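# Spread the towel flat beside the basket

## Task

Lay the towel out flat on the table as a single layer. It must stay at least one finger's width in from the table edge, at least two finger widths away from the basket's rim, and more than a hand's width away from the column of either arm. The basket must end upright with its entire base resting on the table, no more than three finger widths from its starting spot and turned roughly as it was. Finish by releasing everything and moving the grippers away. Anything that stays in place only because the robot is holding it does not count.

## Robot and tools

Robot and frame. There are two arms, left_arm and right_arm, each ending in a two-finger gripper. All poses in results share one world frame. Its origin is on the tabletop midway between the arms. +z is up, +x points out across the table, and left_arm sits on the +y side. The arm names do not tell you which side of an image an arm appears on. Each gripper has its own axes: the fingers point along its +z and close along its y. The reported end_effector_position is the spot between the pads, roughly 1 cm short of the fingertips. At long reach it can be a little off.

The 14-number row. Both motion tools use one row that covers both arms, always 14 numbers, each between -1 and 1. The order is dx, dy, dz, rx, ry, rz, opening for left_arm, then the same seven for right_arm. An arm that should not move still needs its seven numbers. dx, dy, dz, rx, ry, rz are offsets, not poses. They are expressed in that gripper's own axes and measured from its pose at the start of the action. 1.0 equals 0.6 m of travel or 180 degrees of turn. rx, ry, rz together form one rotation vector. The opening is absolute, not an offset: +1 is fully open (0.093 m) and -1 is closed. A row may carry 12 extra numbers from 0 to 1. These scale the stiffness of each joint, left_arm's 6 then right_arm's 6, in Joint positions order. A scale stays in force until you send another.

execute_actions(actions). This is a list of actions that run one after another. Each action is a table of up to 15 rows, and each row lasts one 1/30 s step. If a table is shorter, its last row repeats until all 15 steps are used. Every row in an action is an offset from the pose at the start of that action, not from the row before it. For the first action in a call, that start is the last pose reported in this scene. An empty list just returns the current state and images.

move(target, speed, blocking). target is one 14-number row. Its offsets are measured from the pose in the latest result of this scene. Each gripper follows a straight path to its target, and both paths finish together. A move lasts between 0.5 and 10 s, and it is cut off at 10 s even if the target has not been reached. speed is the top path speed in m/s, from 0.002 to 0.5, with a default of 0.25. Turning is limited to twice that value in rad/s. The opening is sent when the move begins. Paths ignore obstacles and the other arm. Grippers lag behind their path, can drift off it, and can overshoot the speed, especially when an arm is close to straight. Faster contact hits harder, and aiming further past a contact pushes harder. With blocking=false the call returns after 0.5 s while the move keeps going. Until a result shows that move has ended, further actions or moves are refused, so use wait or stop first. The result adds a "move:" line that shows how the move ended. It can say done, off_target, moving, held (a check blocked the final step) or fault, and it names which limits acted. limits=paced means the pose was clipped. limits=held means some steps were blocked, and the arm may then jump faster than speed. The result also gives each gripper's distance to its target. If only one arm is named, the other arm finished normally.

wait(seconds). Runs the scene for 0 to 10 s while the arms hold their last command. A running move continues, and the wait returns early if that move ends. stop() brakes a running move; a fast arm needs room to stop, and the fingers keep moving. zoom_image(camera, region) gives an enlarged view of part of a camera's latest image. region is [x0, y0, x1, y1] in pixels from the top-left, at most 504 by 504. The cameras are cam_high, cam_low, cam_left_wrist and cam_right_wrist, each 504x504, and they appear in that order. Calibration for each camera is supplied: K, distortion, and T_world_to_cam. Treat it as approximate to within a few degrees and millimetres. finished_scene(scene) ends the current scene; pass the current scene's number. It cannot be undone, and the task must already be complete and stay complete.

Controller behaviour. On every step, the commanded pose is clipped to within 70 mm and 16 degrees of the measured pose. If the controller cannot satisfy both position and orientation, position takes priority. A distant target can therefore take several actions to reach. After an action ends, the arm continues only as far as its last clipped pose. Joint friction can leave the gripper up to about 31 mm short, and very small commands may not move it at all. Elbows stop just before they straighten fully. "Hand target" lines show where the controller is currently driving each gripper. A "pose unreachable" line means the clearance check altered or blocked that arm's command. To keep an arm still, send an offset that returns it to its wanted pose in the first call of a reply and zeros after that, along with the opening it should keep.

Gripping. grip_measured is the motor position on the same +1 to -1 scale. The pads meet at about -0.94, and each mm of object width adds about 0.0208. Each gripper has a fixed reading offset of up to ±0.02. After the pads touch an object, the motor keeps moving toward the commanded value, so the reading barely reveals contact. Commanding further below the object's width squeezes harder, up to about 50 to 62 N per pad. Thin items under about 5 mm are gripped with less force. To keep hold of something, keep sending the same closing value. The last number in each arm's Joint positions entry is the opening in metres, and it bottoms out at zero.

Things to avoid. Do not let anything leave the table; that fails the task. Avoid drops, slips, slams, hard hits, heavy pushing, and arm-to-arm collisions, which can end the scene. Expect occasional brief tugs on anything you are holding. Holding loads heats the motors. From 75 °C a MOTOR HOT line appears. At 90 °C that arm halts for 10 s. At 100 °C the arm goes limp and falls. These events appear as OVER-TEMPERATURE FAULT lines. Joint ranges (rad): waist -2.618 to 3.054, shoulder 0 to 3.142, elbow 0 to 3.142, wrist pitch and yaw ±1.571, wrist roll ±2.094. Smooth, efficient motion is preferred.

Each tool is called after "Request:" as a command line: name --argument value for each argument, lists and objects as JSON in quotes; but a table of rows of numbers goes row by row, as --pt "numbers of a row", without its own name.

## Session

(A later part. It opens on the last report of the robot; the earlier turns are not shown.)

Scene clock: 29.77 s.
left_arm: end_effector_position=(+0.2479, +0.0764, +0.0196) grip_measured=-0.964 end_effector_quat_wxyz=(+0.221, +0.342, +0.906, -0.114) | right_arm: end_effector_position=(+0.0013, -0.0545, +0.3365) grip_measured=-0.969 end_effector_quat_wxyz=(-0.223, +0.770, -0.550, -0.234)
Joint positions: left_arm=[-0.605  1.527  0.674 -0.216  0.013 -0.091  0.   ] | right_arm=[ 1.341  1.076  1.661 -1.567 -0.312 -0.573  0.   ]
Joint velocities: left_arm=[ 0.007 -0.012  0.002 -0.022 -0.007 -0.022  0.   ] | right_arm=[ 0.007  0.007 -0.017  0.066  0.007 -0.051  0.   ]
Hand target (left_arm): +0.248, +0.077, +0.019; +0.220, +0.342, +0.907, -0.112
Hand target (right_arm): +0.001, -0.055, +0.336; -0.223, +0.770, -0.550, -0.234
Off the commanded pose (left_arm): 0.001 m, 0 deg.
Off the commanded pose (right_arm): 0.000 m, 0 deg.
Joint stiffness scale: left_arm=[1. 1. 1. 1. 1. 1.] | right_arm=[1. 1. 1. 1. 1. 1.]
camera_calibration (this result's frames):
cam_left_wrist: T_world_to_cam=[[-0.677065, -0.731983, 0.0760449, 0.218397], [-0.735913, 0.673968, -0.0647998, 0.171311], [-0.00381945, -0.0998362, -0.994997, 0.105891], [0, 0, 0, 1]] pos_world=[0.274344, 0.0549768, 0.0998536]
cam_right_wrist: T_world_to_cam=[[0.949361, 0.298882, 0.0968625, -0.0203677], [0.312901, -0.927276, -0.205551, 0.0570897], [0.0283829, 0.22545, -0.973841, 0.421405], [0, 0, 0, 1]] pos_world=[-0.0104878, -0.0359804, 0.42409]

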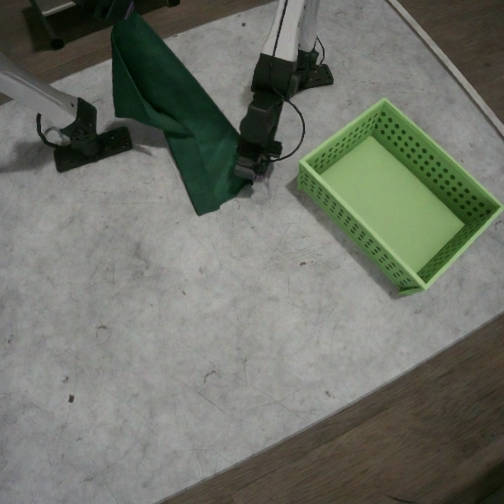

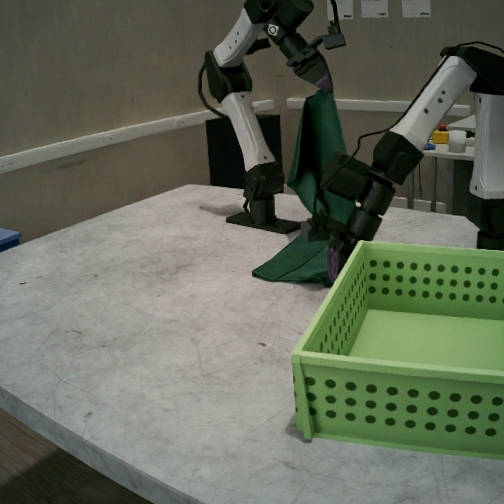

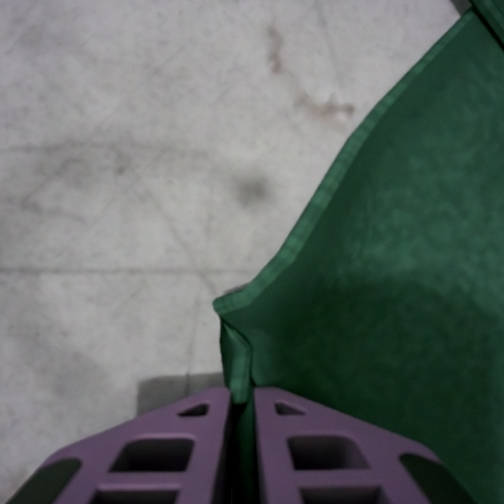

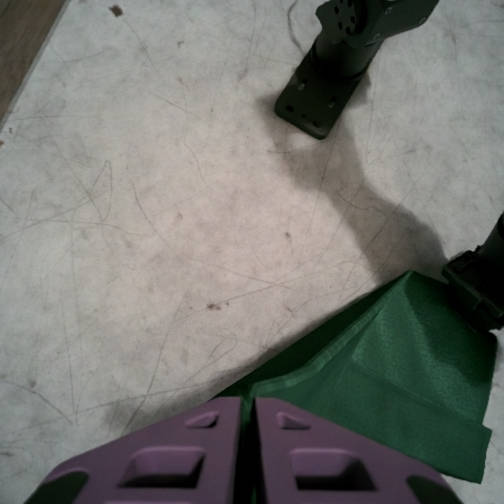

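Request:
move --target '[-0.330,0.095,-0.301,0,0,-0.22,-1,0.360,-0.285,-0.210,0.1956,0.1818,-0.0356,-1]' --speed 0.2

Scene clock: 38.33 s.
left_arm: end_effector_position=(+0.3585, +0.0707, +0.2666) grip_measured=-0.964 end_effector_quat_wxyz=(+0.172, +0.023, +0.969, -0.175) | right_arm: end_effector_position=(+0.2334, -0.2374, +0.3235) grip_measured=-0.969 end_effector_quat_wxyz=(-0.297, +0.726, -0.596, +0.170)
Joint positions: left_arm=[-0.384  1.792  1.999 -1.292  0.108 -0.569  0.   ] | right_arm=[-0.021  1.135  1.578 -1.376 -0.309 -1.795  0.   ]
Joint velocities: left_arm=[-0.002 -0.012 -0.017  0.066 -0.037  0.022  0.   ] | right_arm=[-0.027  0.002 -0.002  0.022  0.022 -0.051  0.   ]
Hand target (left_arm): +0.363, +0.070, +0.268; +0.170, +0.016, +0.969, -0.180
Hand target (right_arm): +0.240, -0.239, +0.317; -0.295, +0.728, -0.596, +0.165
Off the commanded pose (left_arm): 0.003 m, 1 deg.
Off the commanded pose (right_arm): 0.008 m, 1 deg.
Joint stiffness scale: left_arm=[1. 1. 1. 1. 1. 1.] | right_arm=[1. 1. 1. 1. 1. 1.]
move: done
camera_calibration (this result's frames):
cam_left_wrist: T_world_to_cam=[[-0.11078, -0.929273, 0.352391, 0.00759185], [-0.988582, 0.139476, 0.0570278, 0.368497], [-0.102144, -0.342049, -0.934114, 0.387668], [0, 0, 0, 1]] pos_world=[0.404729, 0.0882603, 0.338437]
cam_right_wrist: T_world_to_cam=[[0.759303, 0.121718, 0.639253, -0.357962], [-0.0444147, -0.970367, 0.23752, -0.257926], [0.64922, -0.208742, -0.731396, 0.116989], [0, 0, 0, 1]] pos_world=[0.184394, -0.182292, 0.375656]

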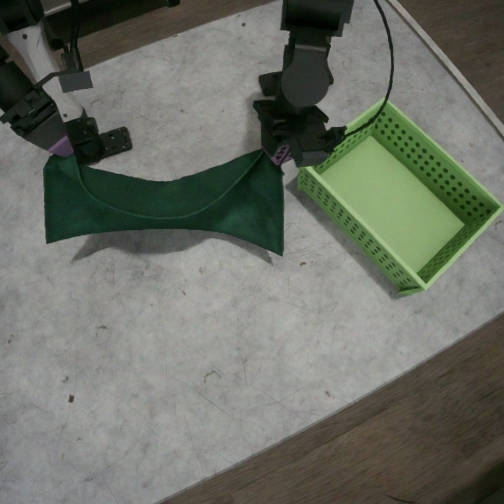

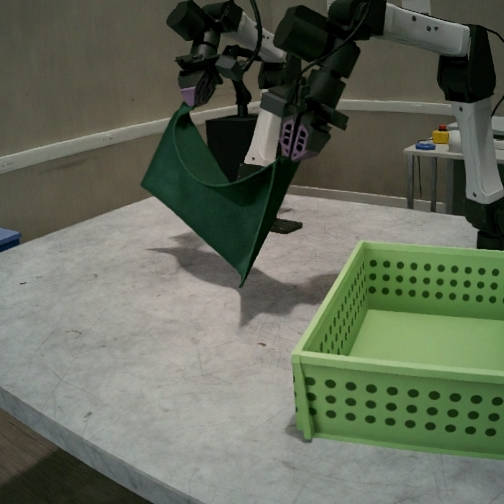

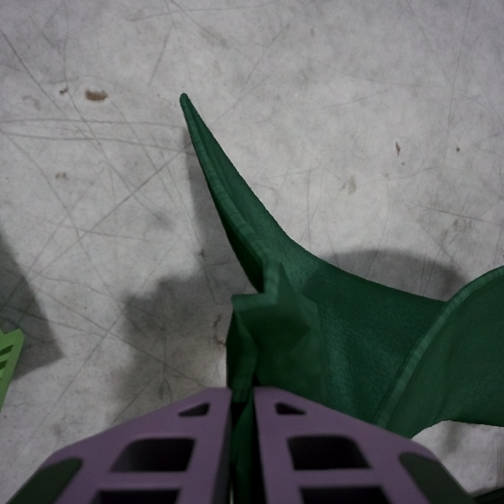

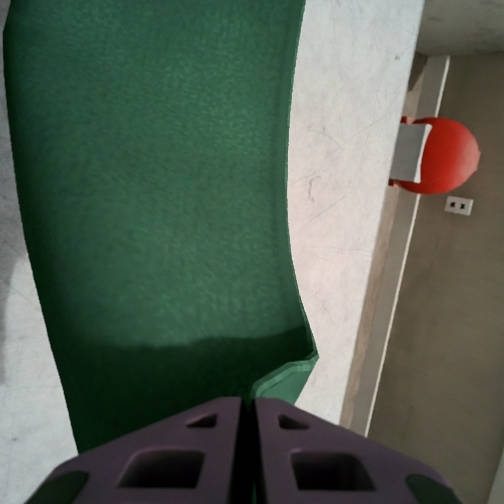

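Request:
move --target '[-0.129,-0.004,0.045,0.029,-0.0935,-0.217,-1,0.3517,-0.150,0.191,-0.0145,0.133,-0.012,-1]' --speed 0.2

Scene clock: 42.07 s.
left_arm: end_effector_position=(+0.4342, +0.0555, +0.2816) grip_measured=-0.964 end_effector_quat_wxyz=(+0.238, -0.308, +0.877, -0.282) | right_arm: end_effector_position=(+0.4147, -0.3886, +0.2638) grip_measured=-0.969 end_effector_quat_wxyz=(-0.159, +0.701, -0.635, +0.282)
Joint positions: left_arm=[-0.371  1.828  1.949 -0.935 -0.03  -1.239  0.   ] | right_arm=[-0.211  1.733  1.822 -1.002 -0.059 -1.969  0.   ]
Joint velocities: left_arm=[ 0.022  0.032  0.002 -0.022 -0.066 -0.066  0.   ] | right_arm=[-0.012  0.022 -0.002  0.022  0.007  0.022  0.   ]
Hand target (left_arm): +0.439, +0.061, +0.270; +0.240, -0.320, +0.877, -0.266
Hand target (right_arm): +0.420, -0.402, +0.273; -0.149, +0.692, -0.636, +0.308
Off the commanded pose (left_arm): 0.014 m, 2 deg.
Off the commanded pose (right_arm): 0.018 m, 3 deg.
Joint stiffness scale: left_arm=[1. 1. 1. 1. 1. 1.] | right_arm=[1. 1. 1. 1. 1. 1.]
move: off_target (left_arm, right_arm)
camera_calibration (this result's frames):
cam_left_wrist: T_world_to_cam=[[0.39191, -0.642048, 0.658924, -0.32396], [-0.884943, -0.458921, 0.0791722, 0.426596], [0.251562, -0.614139, -0.748031, 0.213352], [0, 0, 0, 1]] pos_world=[0.450805, 0.118803, 0.339285]
cam_right_wrist: T_world_to_cam=[[0.797622, 0.152421, 0.583582, -0.4283], [-0.221953, -0.825481, 0.518959, -0.326762], [0.560836, -0.54346, -0.624591, -0.197497], [0, 0, 0, 1]] pos_world=[0.379859, -0.311786, 0.296169]

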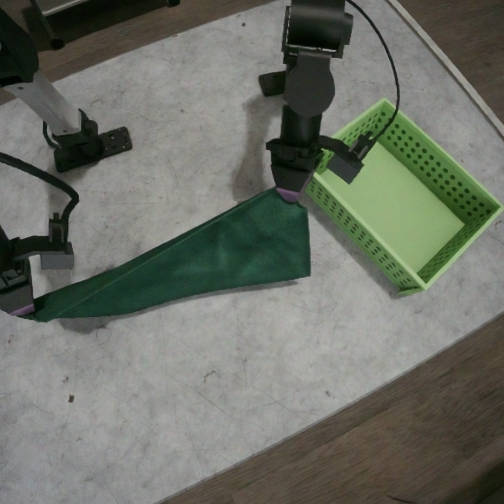

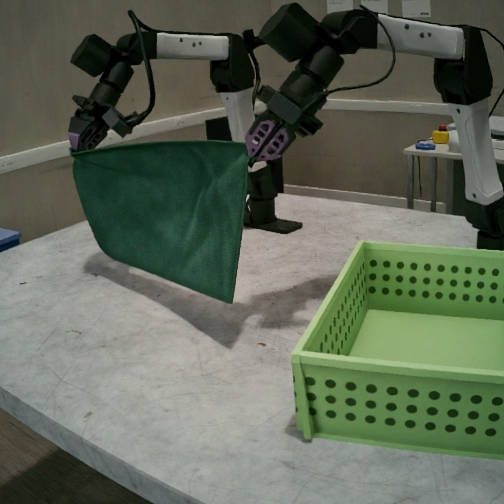

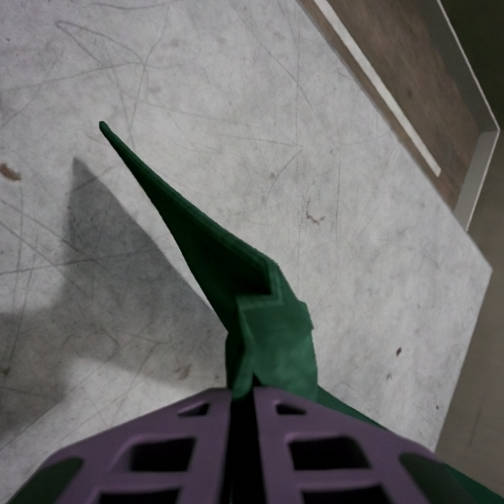

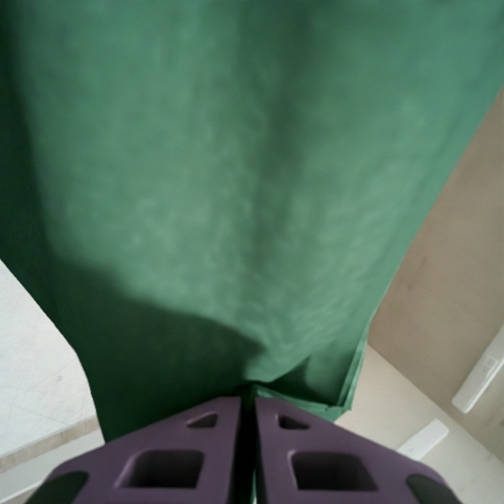

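Request:
zoom_image --camera "cam_low" --region '[40, 100, 280, 340]'

Request:
zoom_image --camera "cam_high" --region '[0, 170, 340, 370]'

Region (40, 100, 280, 340) of cam_low's 504x504 image, scaled by 2.100, with more detail than that image has.

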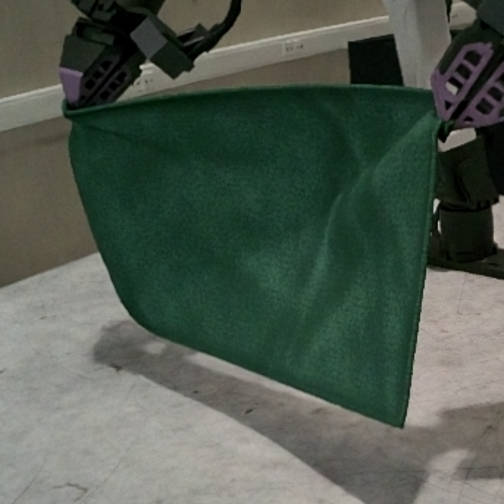

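Region (0, 170, 340, 370) of cam_high's 504x504 image, scaled by 1.482, with more detail than that image has; it fills the top 296 rows of this view, and the rest is white.

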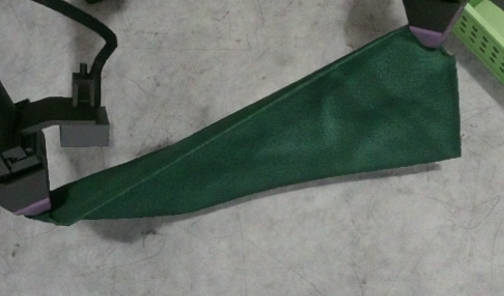

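Request:
move --target '[0.057,-0.060,0.043,0,0,0,-1,0.0775,0.009,0.063,0,0,0,-1]' --speed 0.1

Scene clock: 48.10 s.
left_arm: end_effector_position=(+0.4372, -0.0001, +0.2769) grip_measured=-0.964 end_effector_quat_wxyz=(+0.232, -0.301, +0.879, -0.287) | right_arm: end_effector_position=(+0.4271, -0.4322, +0.2328) grip_measured=-0.969 end_effector_quat_wxyz=(-0.156, +0.703, -0.641, +0.264)
Joint positions: left_arm=[-0.474  1.982  2.139 -0.974 -0.081 -1.307  0.   ] | right_arm=[-0.314  1.848  1.859 -0.969 -0.126 -2.045  0.   ]
Joint velocities: left_arm=[-0.007 -0.002 -0.022 -0.022 -0.051  0.007  0.   ] | right_arm=[-0.002 -0.007 -0.012  0.066 -0.007 -0.022  0.   ]
Hand target (left_arm): +0.440, +0.000, +0.278; +0.238, -0.308, +0.877, -0.283
Hand target (right_arm): +0.435, -0.440, +0.240; -0.159, +0.701, -0.636, +0.282
Off the commanded pose (left_arm): 0.003 m, 1 deg.
Off the commanded pose (right_arm): 0.013 m, 2 deg.
Joint stiffness scale: left_arm=[1. 1. 1. 1. 1. 1.] | right_arm=[1. 1. 1. 1. 1. 1.]
move: off_target (right_arm)
camera_calibration (this result's frames):
cam_left_wrist: T_world_to_cam=[[0.383337, -0.64338, 0.662657, -0.355005], [-0.892561, -0.442514, 0.0866923, 0.405316], [0.237459, -0.624695, -0.743888, 0.179897], [0, 0, 0, 1]] pos_world=[0.455138, 0.0633357, 0.333932]
cam_right_wrist: T_world_to_cam=[[0.816105, 0.138866, 0.560971, -0.421922], [-0.206423, -0.836617, 0.507407, -0.352647], [0.53978, -0.529895, -0.654102, -0.22578], [0, 0, 0, 1]] pos_world=[0.39341, -0.356079, 0.267939]

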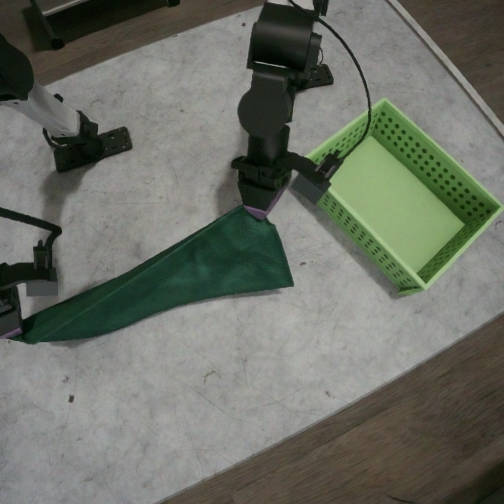

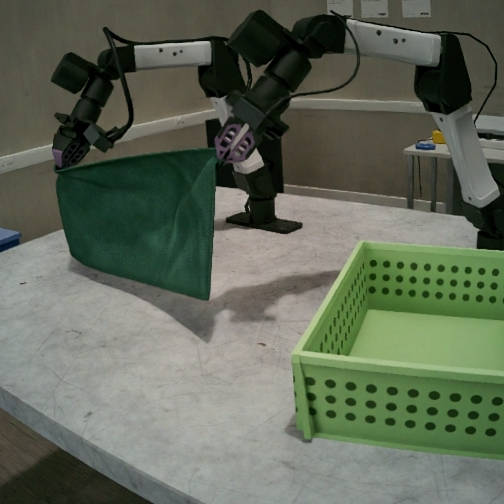

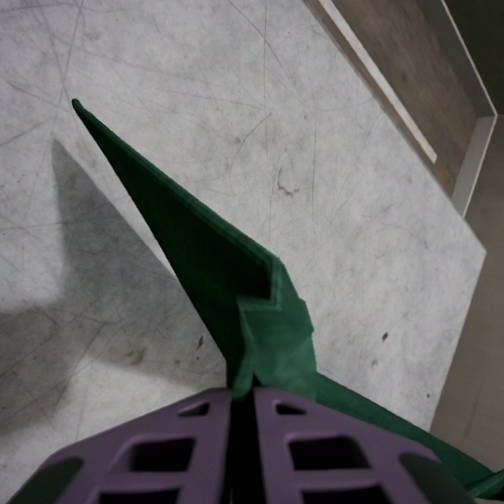

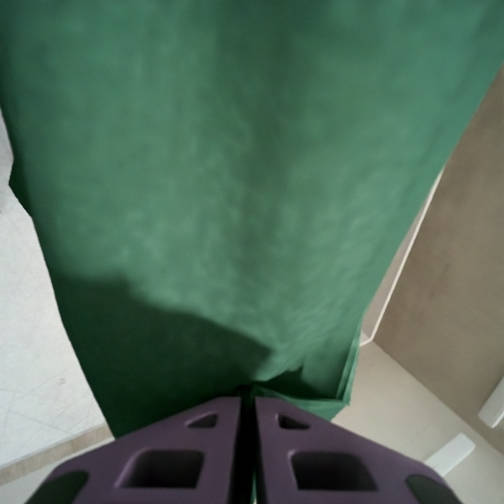

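Request:
move --target '[0.122,0.202,-0.0195,0,0,0,-1,-0.073,0.207,-0.039,0,0,0.04,-1]' --speed 0.1

Scene clock: 50.67 s.
left_arm: end_effector_position=(+0.3326, +0.0310, +0.1889) grip_measured=-0.964 end_effector_quat_wxyz=(+0.225, -0.298, +0.882, -0.287) | right_arm: end_effector_position=(+0.3120, -0.3998, +0.1703) grip_measured=-0.969 end_effector_quat_wxyz=(-0.170, +0.670, -0.682, +0.241)
Joint positions: left_arm=[-0.599  1.532  1.253 -0.558 -0.151 -1.397  0.   ] | right_arm=[-0.386  1.392  1.145 -0.748 -0.174 -1.996  0.   ]
Joint velocities: left_arm=[-0.027 -0.007  0.002  0.007 -0.007 -0.022  0.   ] | right_arm=[-0.007  0.012 -0.017  0.022  0.007 -0.022  0.   ]
Hand target (left_arm): +0.330, +0.035, +0.191; +0.231, -0.302, +0.879, -0.288
Hand target (right_arm): +0.310, -0.403, +0.173; -0.173, +0.661, -0.685, +0.253
Off the commanded pose (left_arm): 0.004 m, 1 deg.
Off the commanded pose (right_arm): 0.005 m, 2 deg.
Joint stiffness scale: left_arm=[1. 1. 1. 1. 1. 1.] | right_arm=[1. 1. 1. 1. 1. 1.]
move: done
camera_calibration (this result's frames):
cam_left_wrist: T_world_to_cam=[[0.384346, -0.648205, 0.65735, -0.23576], [-0.896728, -0.431386, 0.0989238, 0.332068], [0.219448, -0.627485, -0.747064, 0.165354], [0, 0, 0, 1]] pos_world=[0.352102, 0.0941854, 0.245658]
cam_right_wrist: T_world_to_cam=[[0.8287, 0.0233595, 0.559206, -0.347233], [-0.274261, -0.854003, 0.442108, -0.292292], [0.487891, -0.519743, -0.701306, -0.159093], [0, 0, 0, 1]] pos_world=[0.285208, -0.324195, 0.211827]

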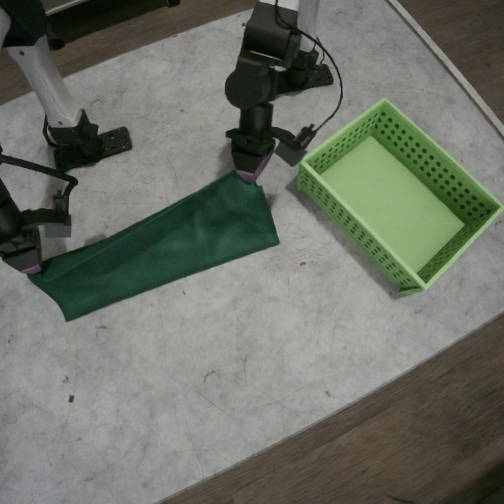

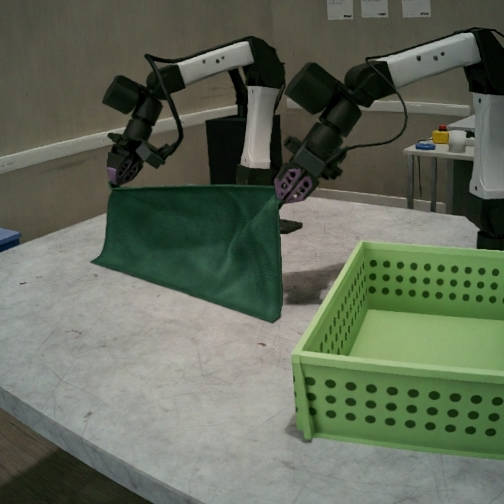

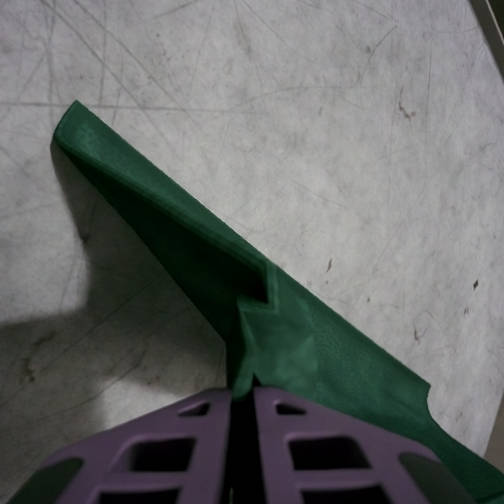

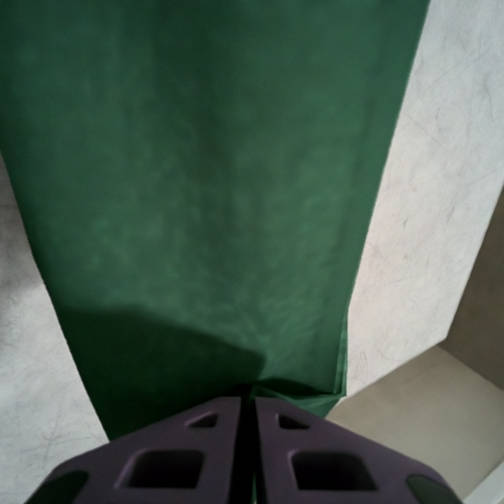

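Request:
move --target '[0.192,0.253,0.046,-0.22,0,0,-1,-0.022,0.3245,0.0425,-0.18,0,0,-1]' --speed 0.15

Scene clock: 55.90 s.
left_arm: end_effector_position=(+0.2061, +0.0464, +0.0461) grip_measured=-0.965 end_effector_quat_wxyz=(+0.112, -0.353, +0.928, +0.019) | right_arm: end_effector_position=(+0.1745, -0.3900, +0.0450) grip_measured=-0.969 end_effector_quat_wxyz=(+0.018, +0.683, -0.728, +0.051)
Joint positions: left_arm=[-0.884  1.844  1.266 -1.005 -0.228 -1.818  0.   ] | right_arm=[-0.461  1.392  0.799 -0.888  0.06  -2.079  0.   ]
Joint velocities: left_arm=[ 0.012 -0.032 -0.002  0.051 -0.051  0.051  0.   ] | right_arm=[-0.012 -0.002 -0.012 -0.007  0.051 -0.051  0.   ]
Hand target (left_arm): +0.204, +0.044, +0.046; +0.108, -0.354, +0.929, +0.027
Hand target (right_arm): +0.166, -0.392, +0.040; +0.033, +0.683, -0.729, +0.044
Off the commanded pose (left_arm): 0.002 m, 1 deg.
Off the commanded pose (right_arm): 0.011 m, 2 deg.
Joint stiffness scale: left_arm=[1. 1. 1. 1. 1. 1.] | right_arm=[1. 1. 1. 1. 1. 1.]
joint sent to its limit (right arm) — the command would take joint 6 (wrist roll) past its lower limit, so that joint was sent only as far as its limit.
move: off_target (right_arm)
camera_calibration (this result's frames):
cam_left_wrist: T_world_to_cam=[[0.656989, -0.750945, 0.0666844, -0.107504], [-0.745263, -0.633566, 0.207792, 0.212595], [-0.113792, -0.186215, -0.975897, 0.154871], [0, 0, 0, 1]] pos_world=[0.246691, 0.0828029, 0.114131]
cam_right_wrist: T_world_to_cam=[[0.997258, -0.0508506, 0.053761, -0.1991], [-0.0713193, -0.854235, 0.514971, -0.305015], [0.0197379, -0.517394, -0.85552, -0.0852015], [0, 0, 0, 1]] pos_world=[0.178483, -0.314761, 0.094886]

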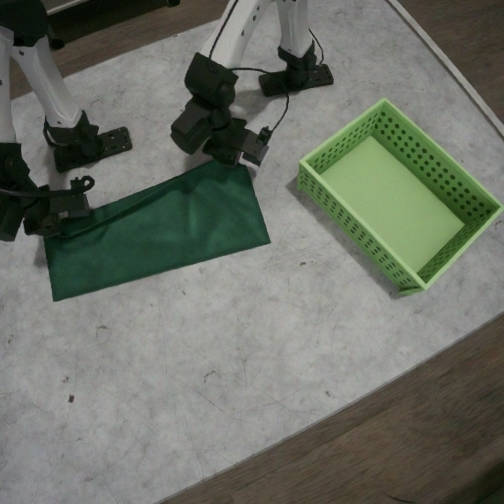

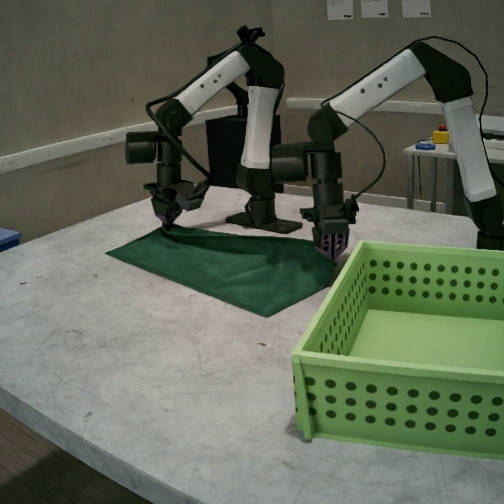

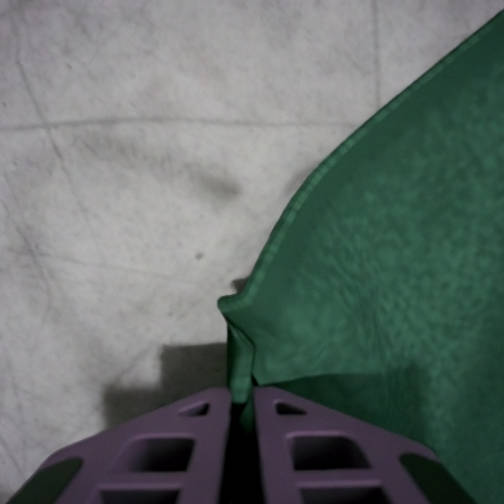

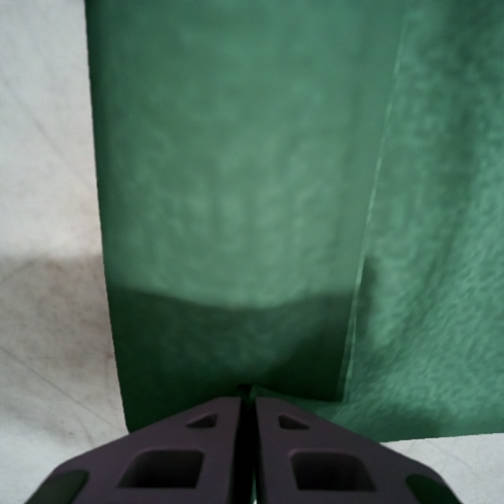

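Request:
execute_actions --actions '[[[0,0,0,0,0,0,-0.93,0,0,0,0,0,0,-0.93],[0,0,0,0,0,0,-0.86,0,0,0,0,0,0,-0.86],[0,0,0,0,0,0,-0.79,0,0,0,0,0,0,-0.79],[0,0,0,0,0,0,-0.72,0,0,0,0,0,0,-0.72],[0,0,0,0,0,0,-0.65,0,0,0,0,0,0,-0.65],[0,0,0,0,0,0,-0.58,0,0,0,0,0,0,-0.58],[0,0,0,0,0,0,-0.51,0,0,0,0,0,0,-0.51],[0,0,0,0,0,0,-0.44,0,0,0,0,0,0,-0.44],[0,0,0,0,0,0,-0.37,0,0,0,0,0,0,-0.37],[0,0,0,0,0,0,-0.3,0,0,0,0,0,0,-0.3],[0,0,0,0,0,0,-0.23,0,0,0,0,0,0,-0.23],[0,0,0,0,0,0,-0.16,0,0,0,0,0,0,-0.16],[0,0,0,0,0,0,-0.09,0,0,0,0,0,0,-0.09],[0,0,0,0,0,0,-0.02,0,0,0,0,0,0,-0.02],[0,0,0,0,0,0,0.0,0,0,0,0,0,0,0.0]]]'

Request:
move --target '[0,0,-0.13,0,0,0,0.0,0,0,-0.13,0,0,0,0.0]' --speed 0.15

Scene clock: 60.10 s.
left_arm: end_effector_position=(+0.2061, +0.0463, +0.0461) grip_measured=-0.018 end_effector_quat_wxyz=(+0.112, -0.354, +0.928, +0.019) | right_arm: end_effector_position=(+0.1746, -0.3899, +0.0450) grip_measured=-0.017 end_effector_quat_wxyz=(+0.018, +0.683, -0.728, +0.051)
Joint positions: left_arm=[-0.884  1.844  1.266 -1.004 -0.228 -1.818  0.044] | right_arm=[-0.461  1.392  0.799 -0.888  0.059 -2.079  0.044]
Joint velocities: left_arm=[ 0.007 -0.022 -0.012 -0.051 -0.007  0.066  0.031] | right_arm=[ 0.002 -0.012 -0.007  0.022  0.007  0.037  0.031]
Hand target (left_arm): +0.206, +0.046, +0.046; +0.112, -0.353, +0.928, +0.019
Hand target (right_arm): +0.175, -0.390, +0.045; +0.018, +0.683, -0.728, +0.051
Off the commanded pose (left_arm): 0.000 m, 0 deg.
Off the commanded pose (right_arm): 0.000 m, 0 deg.
Joint stiffness scale: left_arm=[1. 1. 1. 1. 1. 1.] | right_arm=[1. 1. 1. 1. 1. 1.]
camera_calibration (this result's frames):
cam_left_wrist: T_world_to_cam=[[0.657555, -0.750409, 0.0671344, -0.107738], [-0.744774, -0.633985, 0.208267, 0.212416], [-0.113724, -0.186947, -0.975765, 0.154847], [0, 0, 0, 1]] pos_world=[0.246655, 0.0827691, 0.114088]
cam_right_wrist: T_world_to_cam=[[0.99724, -0.0508164, 0.0541371, -0.199164], [-0.0714713, -0.85457, 0.514395, -0.304992], [0.0201241, -0.516845, -0.855843, -0.0849926], [0, 0, 0, 1]] pos_world=[0.178527, -0.314685, 0.0949281]

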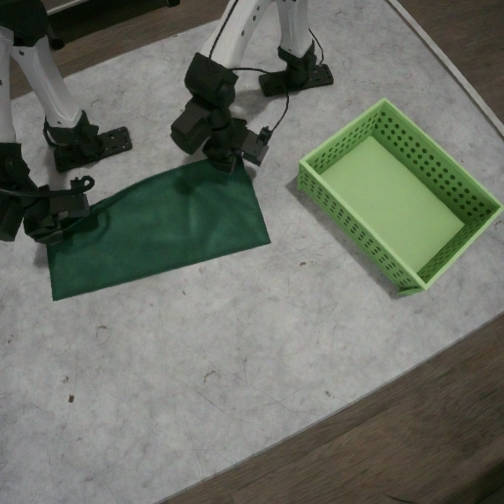

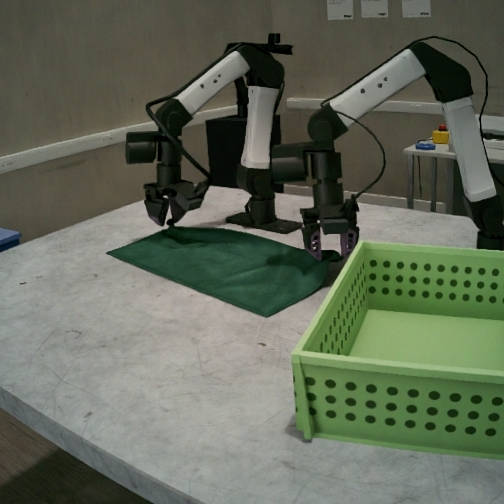

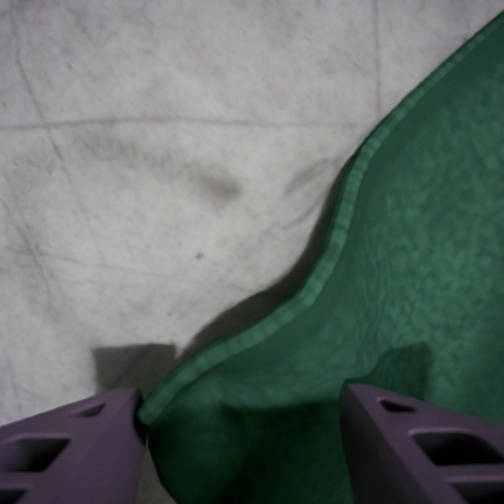

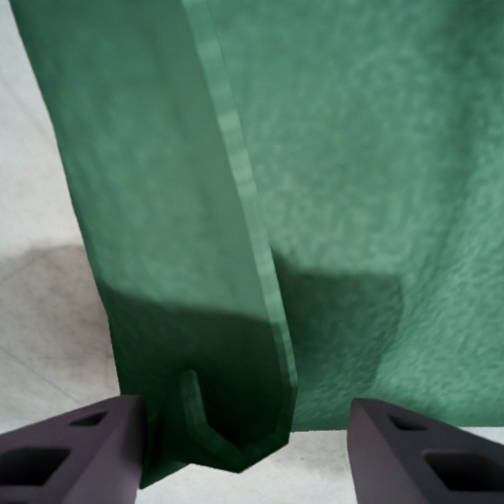

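Scene clock: 61.27 s.
left_arm: end_effector_position=(+0.1926, +0.0414, +0.1127) grip_measured=-0.002 end_effector_quat_wxyz=(+0.112, -0.352, +0.929, +0.032) | right_arm: end_effector_position=(+0.1675, -0.3827, +0.1126) grip_measured=-0.001 end_effector_quat_wxyz=(+0.021, +0.684, -0.728, +0.038)
Joint positions: left_arm=[-0.928  1.812  1.495 -1.301 -0.228 -1.862  0.045] | right_arm=[-0.45   1.32   1.02  -1.208  0.059 -2.07   0.045]
Joint velocities: left_arm=[-0.012 -0.012  0.017 -0.11   0.007 -0.007 -0.001] | right_arm=[ 0.002 -0.002 -0.012  0.007  0.007 -0.022  0.   ]
Hand target (left_arm): +0.192, +0.037, +0.122; +0.112, -0.354, +0.928, +0.019
Hand target (right_arm): +0.171, -0.383, +0.122; +0.018, +0.683, -0.728, +0.051
Off the commanded pose (left_arm): 0.010 m, 1 deg.
Off the commanded pose (right_arm): 0.011 m, 1 deg.
Joint stiffness scale: left_arm=[1. 1. 1. 1. 1. 1.] | right_arm=[1. 1. 1. 1. 1. 1.]
move: off_target (right_arm)
camera_calibration (this result's frames):
cam_left_wrist: T_world_to_cam=[[0.657261, -0.752469, 0.0424161, -0.10407], [-0.743379, -0.637999, 0.20086, 0.186132], [-0.124079, -0.163549, -0.978701, 0.218797], [0, 0, 0, 1]] pos_world=[0.233916, 0.0762269, 0.181164]
cam_right_wrist: T_world_to_cam=[[0.998212, -0.0506381, 0.0317538, -0.192974], [-0.0597407, -0.862052, 0.503287, -0.337666], [0.00188794, -0.504284, -0.863536, -0.0145129], [0, 0, 0, 1]] pos_world=[0.172484, -0.308176, 0.163538]

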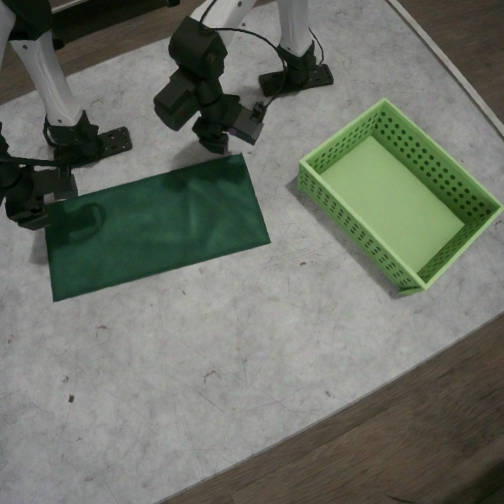

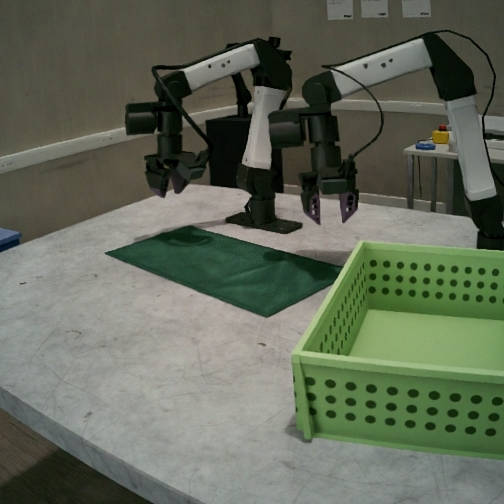

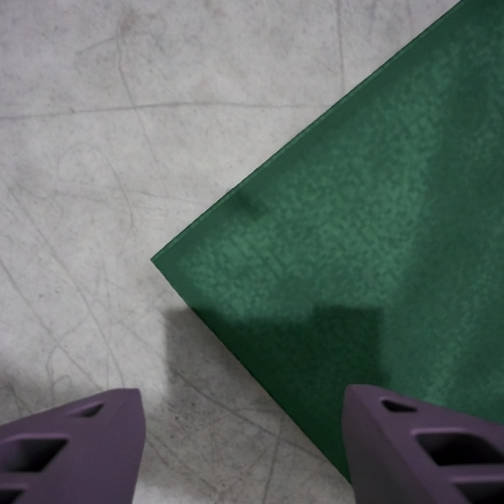

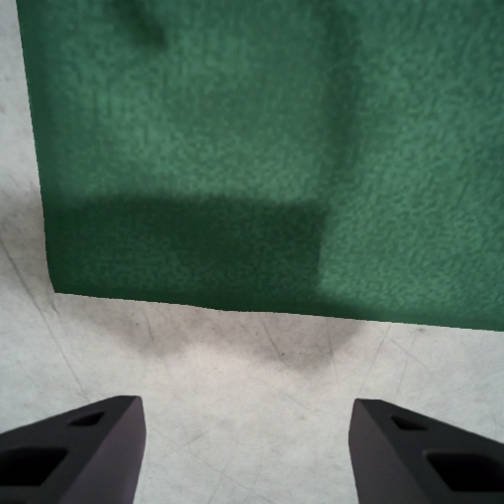

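Request:
move --target '[-0.1465,0.182,-0.106,0,-0.08,0,0.0,0.053,-0.217,0.115,0,0,0.035,0.0]' --speed 0.2

Scene clock: 64.10 s.
left_arm: end_effector_position=(+0.1742, +0.1644, +0.1945) grip_measured=-0.002 end_effector_quat_wxyz=(+0.222, -0.345, +0.911, +0.033) | right_arm: end_effector_position=(+0.2877, -0.4236, +0.0500) grip_measured=-0.001 end_effector_quat_wxyz=(+0.021, +0.645, -0.763, +0.027)
Joint positions: left_arm=[-0.928  1.358  1.31  -1.558 -0.452 -1.865  0.045] | right_arm=[-0.366  1.864  1.325 -0.998  0.059 -1.879  0.045]
Joint velocities: left_arm=[ 0.002 -0.017  0.012 -0.037 -0.022 -0.051  0.001] | right_arm=[-0.007  0.007  0.007 -0.037 -0.007  0.037 -0.   ]
Hand target (left_arm): +0.173, +0.171, +0.192; +0.228, -0.338, +0.912, +0.042
Hand target (right_arm): +0.297, -0.427, +0.053; -0.019, -0.643, +0.765, -0.040
Off the commanded pose (left_arm): 0.007 m, 5 deg.
Off the commanded pose (right_arm): 0.010 m, 1 deg.
Joint stiffness scale: left_arm=[1. 1. 1. 1. 1. 1.] | right_arm=[1. 1. 1. 1. 1. 1.]
joint sent to its limit (left arm) — the command would take joint 4 (wrist pitch) past its lower limit, so that joint was sent only as far as its limit.
move: off_target (left_arm)
camera_calibration (this result's frames):
cam_left_wrist: T_world_to_cam=[[0.635686, -0.763277, 0.115375, -0.0115771], [-0.767607, -0.64084, -0.010236, 0.280169], [0.0817498, -0.0820557, -0.993269, 0.270234], [0, 0, 0, 1]] pos_world=[0.200327, 0.192881, 0.272619]
cam_right_wrist: T_world_to_cam=[[0.987534, -0.156291, 0.0186988, -0.354038], [-0.14533, -0.859688, 0.489709, -0.307981], [-0.060462, -0.486322, -0.871685, -0.0635751], [0, 0, 0, 1]] pos_world=[0.301022, -0.351019, 0.102024]

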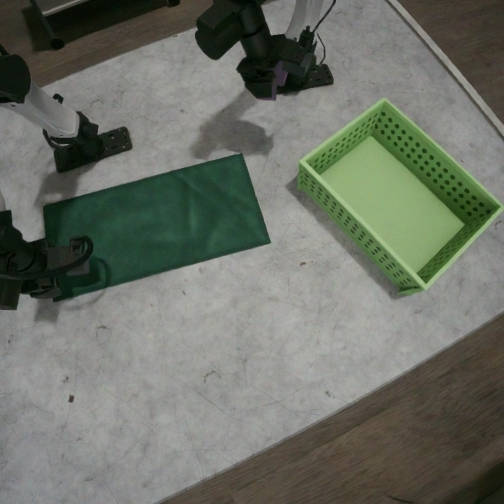

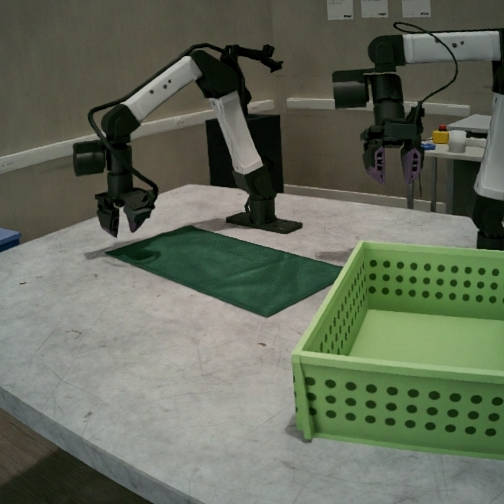

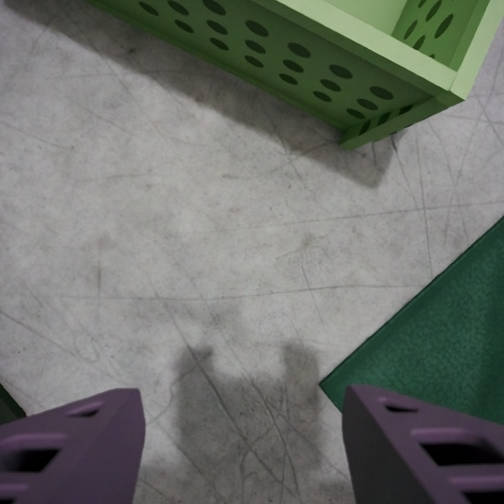

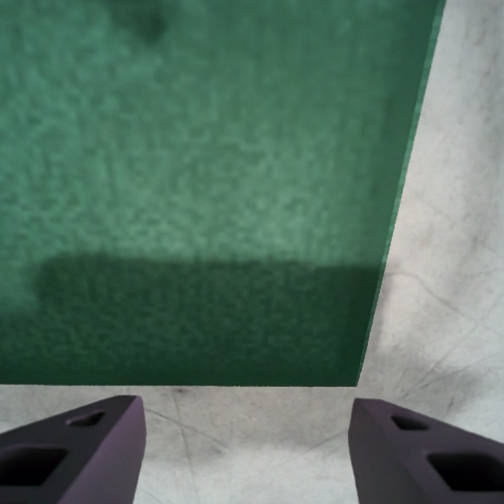

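Request:
move --target '[0,0,0,0,0,0,0.0,0,-0.048,0.078,0,0,0,0.0]' --speed 0.06

Scene clock: 65.93 s.
left_arm: end_effector_position=(+0.1744, +0.1645, +0.1946) grip_measured=-0.002 end_effector_quat_wxyz=(+0.223, -0.345, +0.911, +0.033) | right_arm: end_effector_position=(+0.3014, -0.4274, +0.0111) grip_measured=-0.001 end_effector_quat_wxyz=(+0.027, +0.646, -0.763, +0.012)
Joint positions: left_arm=[-0.928  1.358  1.31  -1.558 -0.454 -1.864  0.045] | right_arm=[-0.358  1.993  1.34  -0.917  0.06  -1.872  0.045]
Joint velocities: left_arm=[ 0.017  0.002 -0.012 -0.051 -0.022  0.037 -0.001] | right_arm=[ 0.007 -0.012 -0.002  0.007 -0.037  0.037 -0.001]
Hand target (left_arm): +0.174, +0.164, +0.194; +0.222, -0.345, +0.911, +0.033
Hand target (right_arm): +0.316, -0.431, +0.005; -0.021, -0.645, +0.763, -0.027
Off the commanded pose (left_arm): 0.000 m, 0 deg.
Off the commanded pose (right_arm): 0.017 m, 2 deg.
Joint stiffness scale: left_arm=[1. 1. 1. 1. 1. 1.] | right_arm=[1. 1. 1. 1. 1. 1.]
move: off_target (right_arm)
camera_calibration (this result's frames):
cam_left_wrist: T_world_to_cam=[[0.634933, -0.763881, 0.115527, -0.0114694], [-0.76807, -0.640251, -0.0121418, 0.280803], [0.0832412, -0.0810238, -0.99323, 0.269924], [0, 0, 0, 1]] pos_world=[0.20049, 0.192894, 0.272831]
cam_right_wrist: T_world_to_cam=[[0.987804, -0.1552, -0.0125262, -0.366721], [-0.130111, -0.866953, 0.481106, -0.297746], [-0.085527, -0.473608, -0.876573, -0.085443], [0, 0, 0, 1]] pos_world=[0.316201, -0.355513, 0.0637567]

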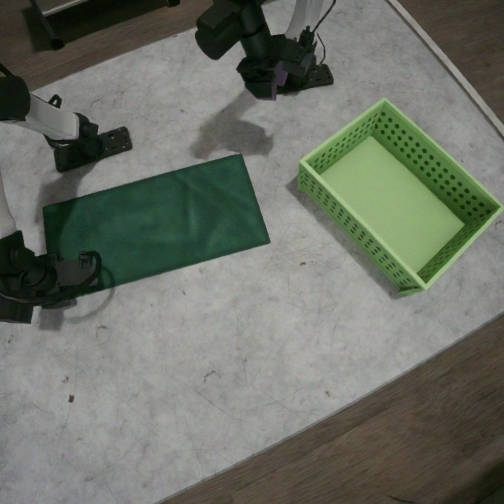

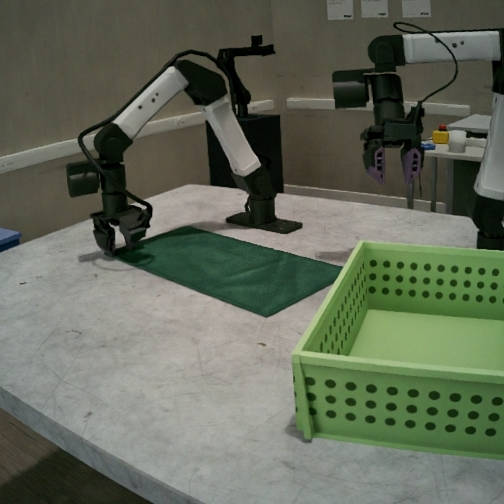

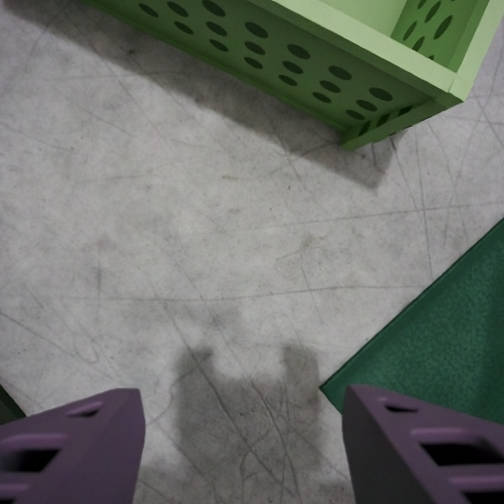

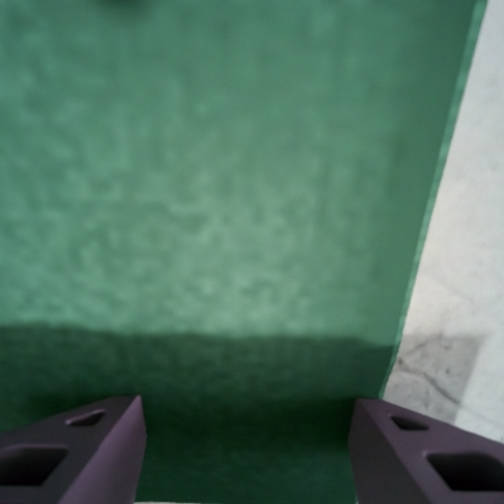

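Request:
execute_actions --actions '[[[0,0,0,0,0,0,0,0,0,0,0,0,0,0.05],[0,0,0,0,0,0,0,0,0,0,0,0,0,0.1],[0,0,0,0,0,0,0,0,0,0,0,0,0,0.15],[0,0,0,0,0,0,0,0,0,0,0,0,0,0.2],[0,0,0,0,0,0,0,0,0,0,0,0,0,0.25],[0,0,0,0,0,0,0,0,0,0,0,0,0,0.3],[0,0,0,0,0,0,0,0,0,0,0,0,0,0.35],[0,0,0,0,0,0,0,0,0,0,0,0,0,0.4],[0,0,0,0,0,0,0,0,0,0,0,0,0,0.45],[0,0,0,0,0,0,0,0,0,0,0,0,0,0.5]]]'

Scene clock: 66.77 s.
left_arm: end_effector_position=(+0.1744, +0.1645, +0.1946) grip_measured=-0.002 end_effector_quat_wxyz=(+0.223, -0.345, +0.911, +0.033) | right_arm: end_effector_position=(+0.2910, -0.4249, +0.0122) grip_measured=+0.498 end_effector_quat_wxyz=(+0.042, +0.646, -0.762, -0.004)
Joint positions: left_arm=[-0.928  1.358  1.31  -1.558 -0.454 -1.864  0.045] | right_arm=[-0.358  1.991  1.34  -0.961  0.075 -1.872  0.069]
Joint velocities: left_arm=[-0.002  0.007 -0.022  0.095 -0.022 -0.051  0.   ] | right_arm=[ 0.022 -0.017 -0.017  0.022  0.022  0.022 -0.   ]
Hand target (left_arm): +0.174, +0.164, +0.195; +0.223, -0.345, +0.911, +0.033
Hand target (right_arm): +0.301, -0.427, +0.011; -0.028, -0.646, +0.763, -0.012
Off the commanded pose (left_arm): 0.000 m, 0 deg.
Off the commanded pose (right_arm): 0.011 m, 3 deg.
Joint stiffness scale: left_arm=[1. 1. 1. 1. 1. 1.] | right_arm=[1. 1. 1. 1. 1. 1.]
camera_calibration (this result's frames):
cam_left_wrist: T_world_to_cam=[[0.634933, -0.763881, 0.115527, -0.0114694], [-0.76807, -0.640251, -0.0121418, 0.280803], [0.0832412, -0.0810238, -0.99323, 0.269924], [0, 0, 0, 1]] pos_world=[0.20049, 0.192894, 0.272831]
cam_right_wrist: T_world_to_cam=[[0.986334, -0.154717, -0.056634, -0.354891], [-0.108753, -0.869605, 0.481622, -0.304884], [-0.123764, -0.468881, -0.874547, -0.0710602], [0, 0, 0, 1]] pos_world=[0.30809, -0.353355, 0.0645941]

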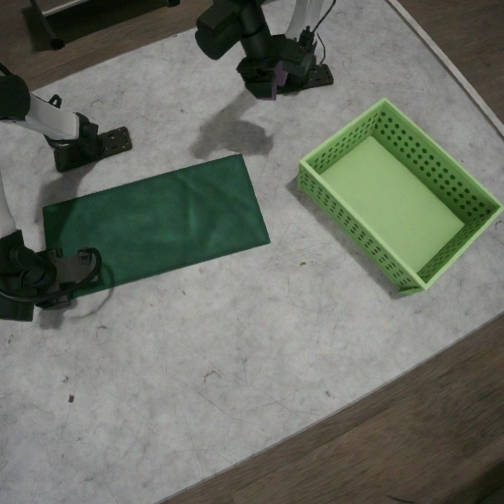

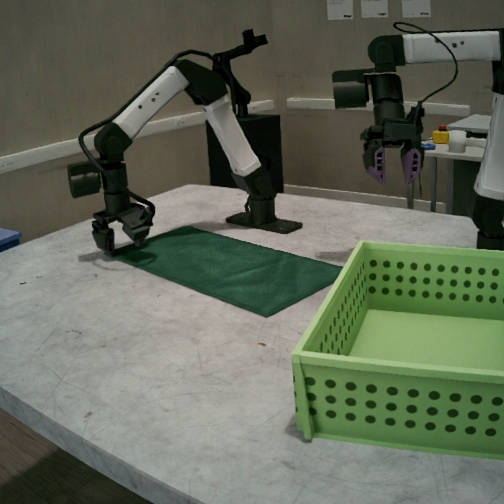

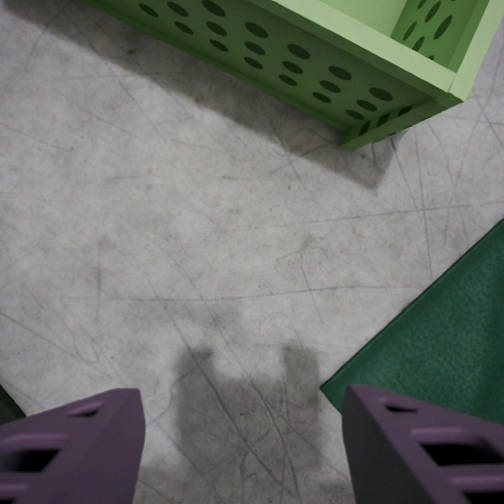

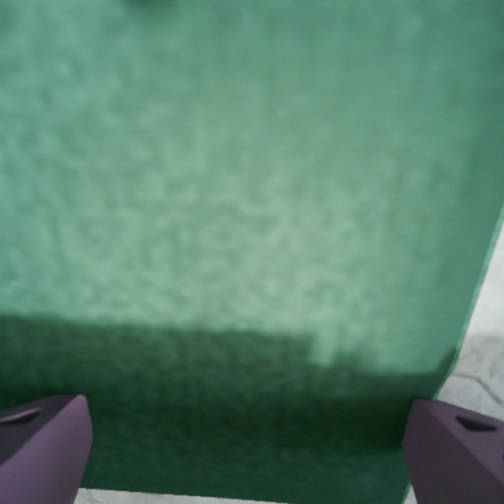

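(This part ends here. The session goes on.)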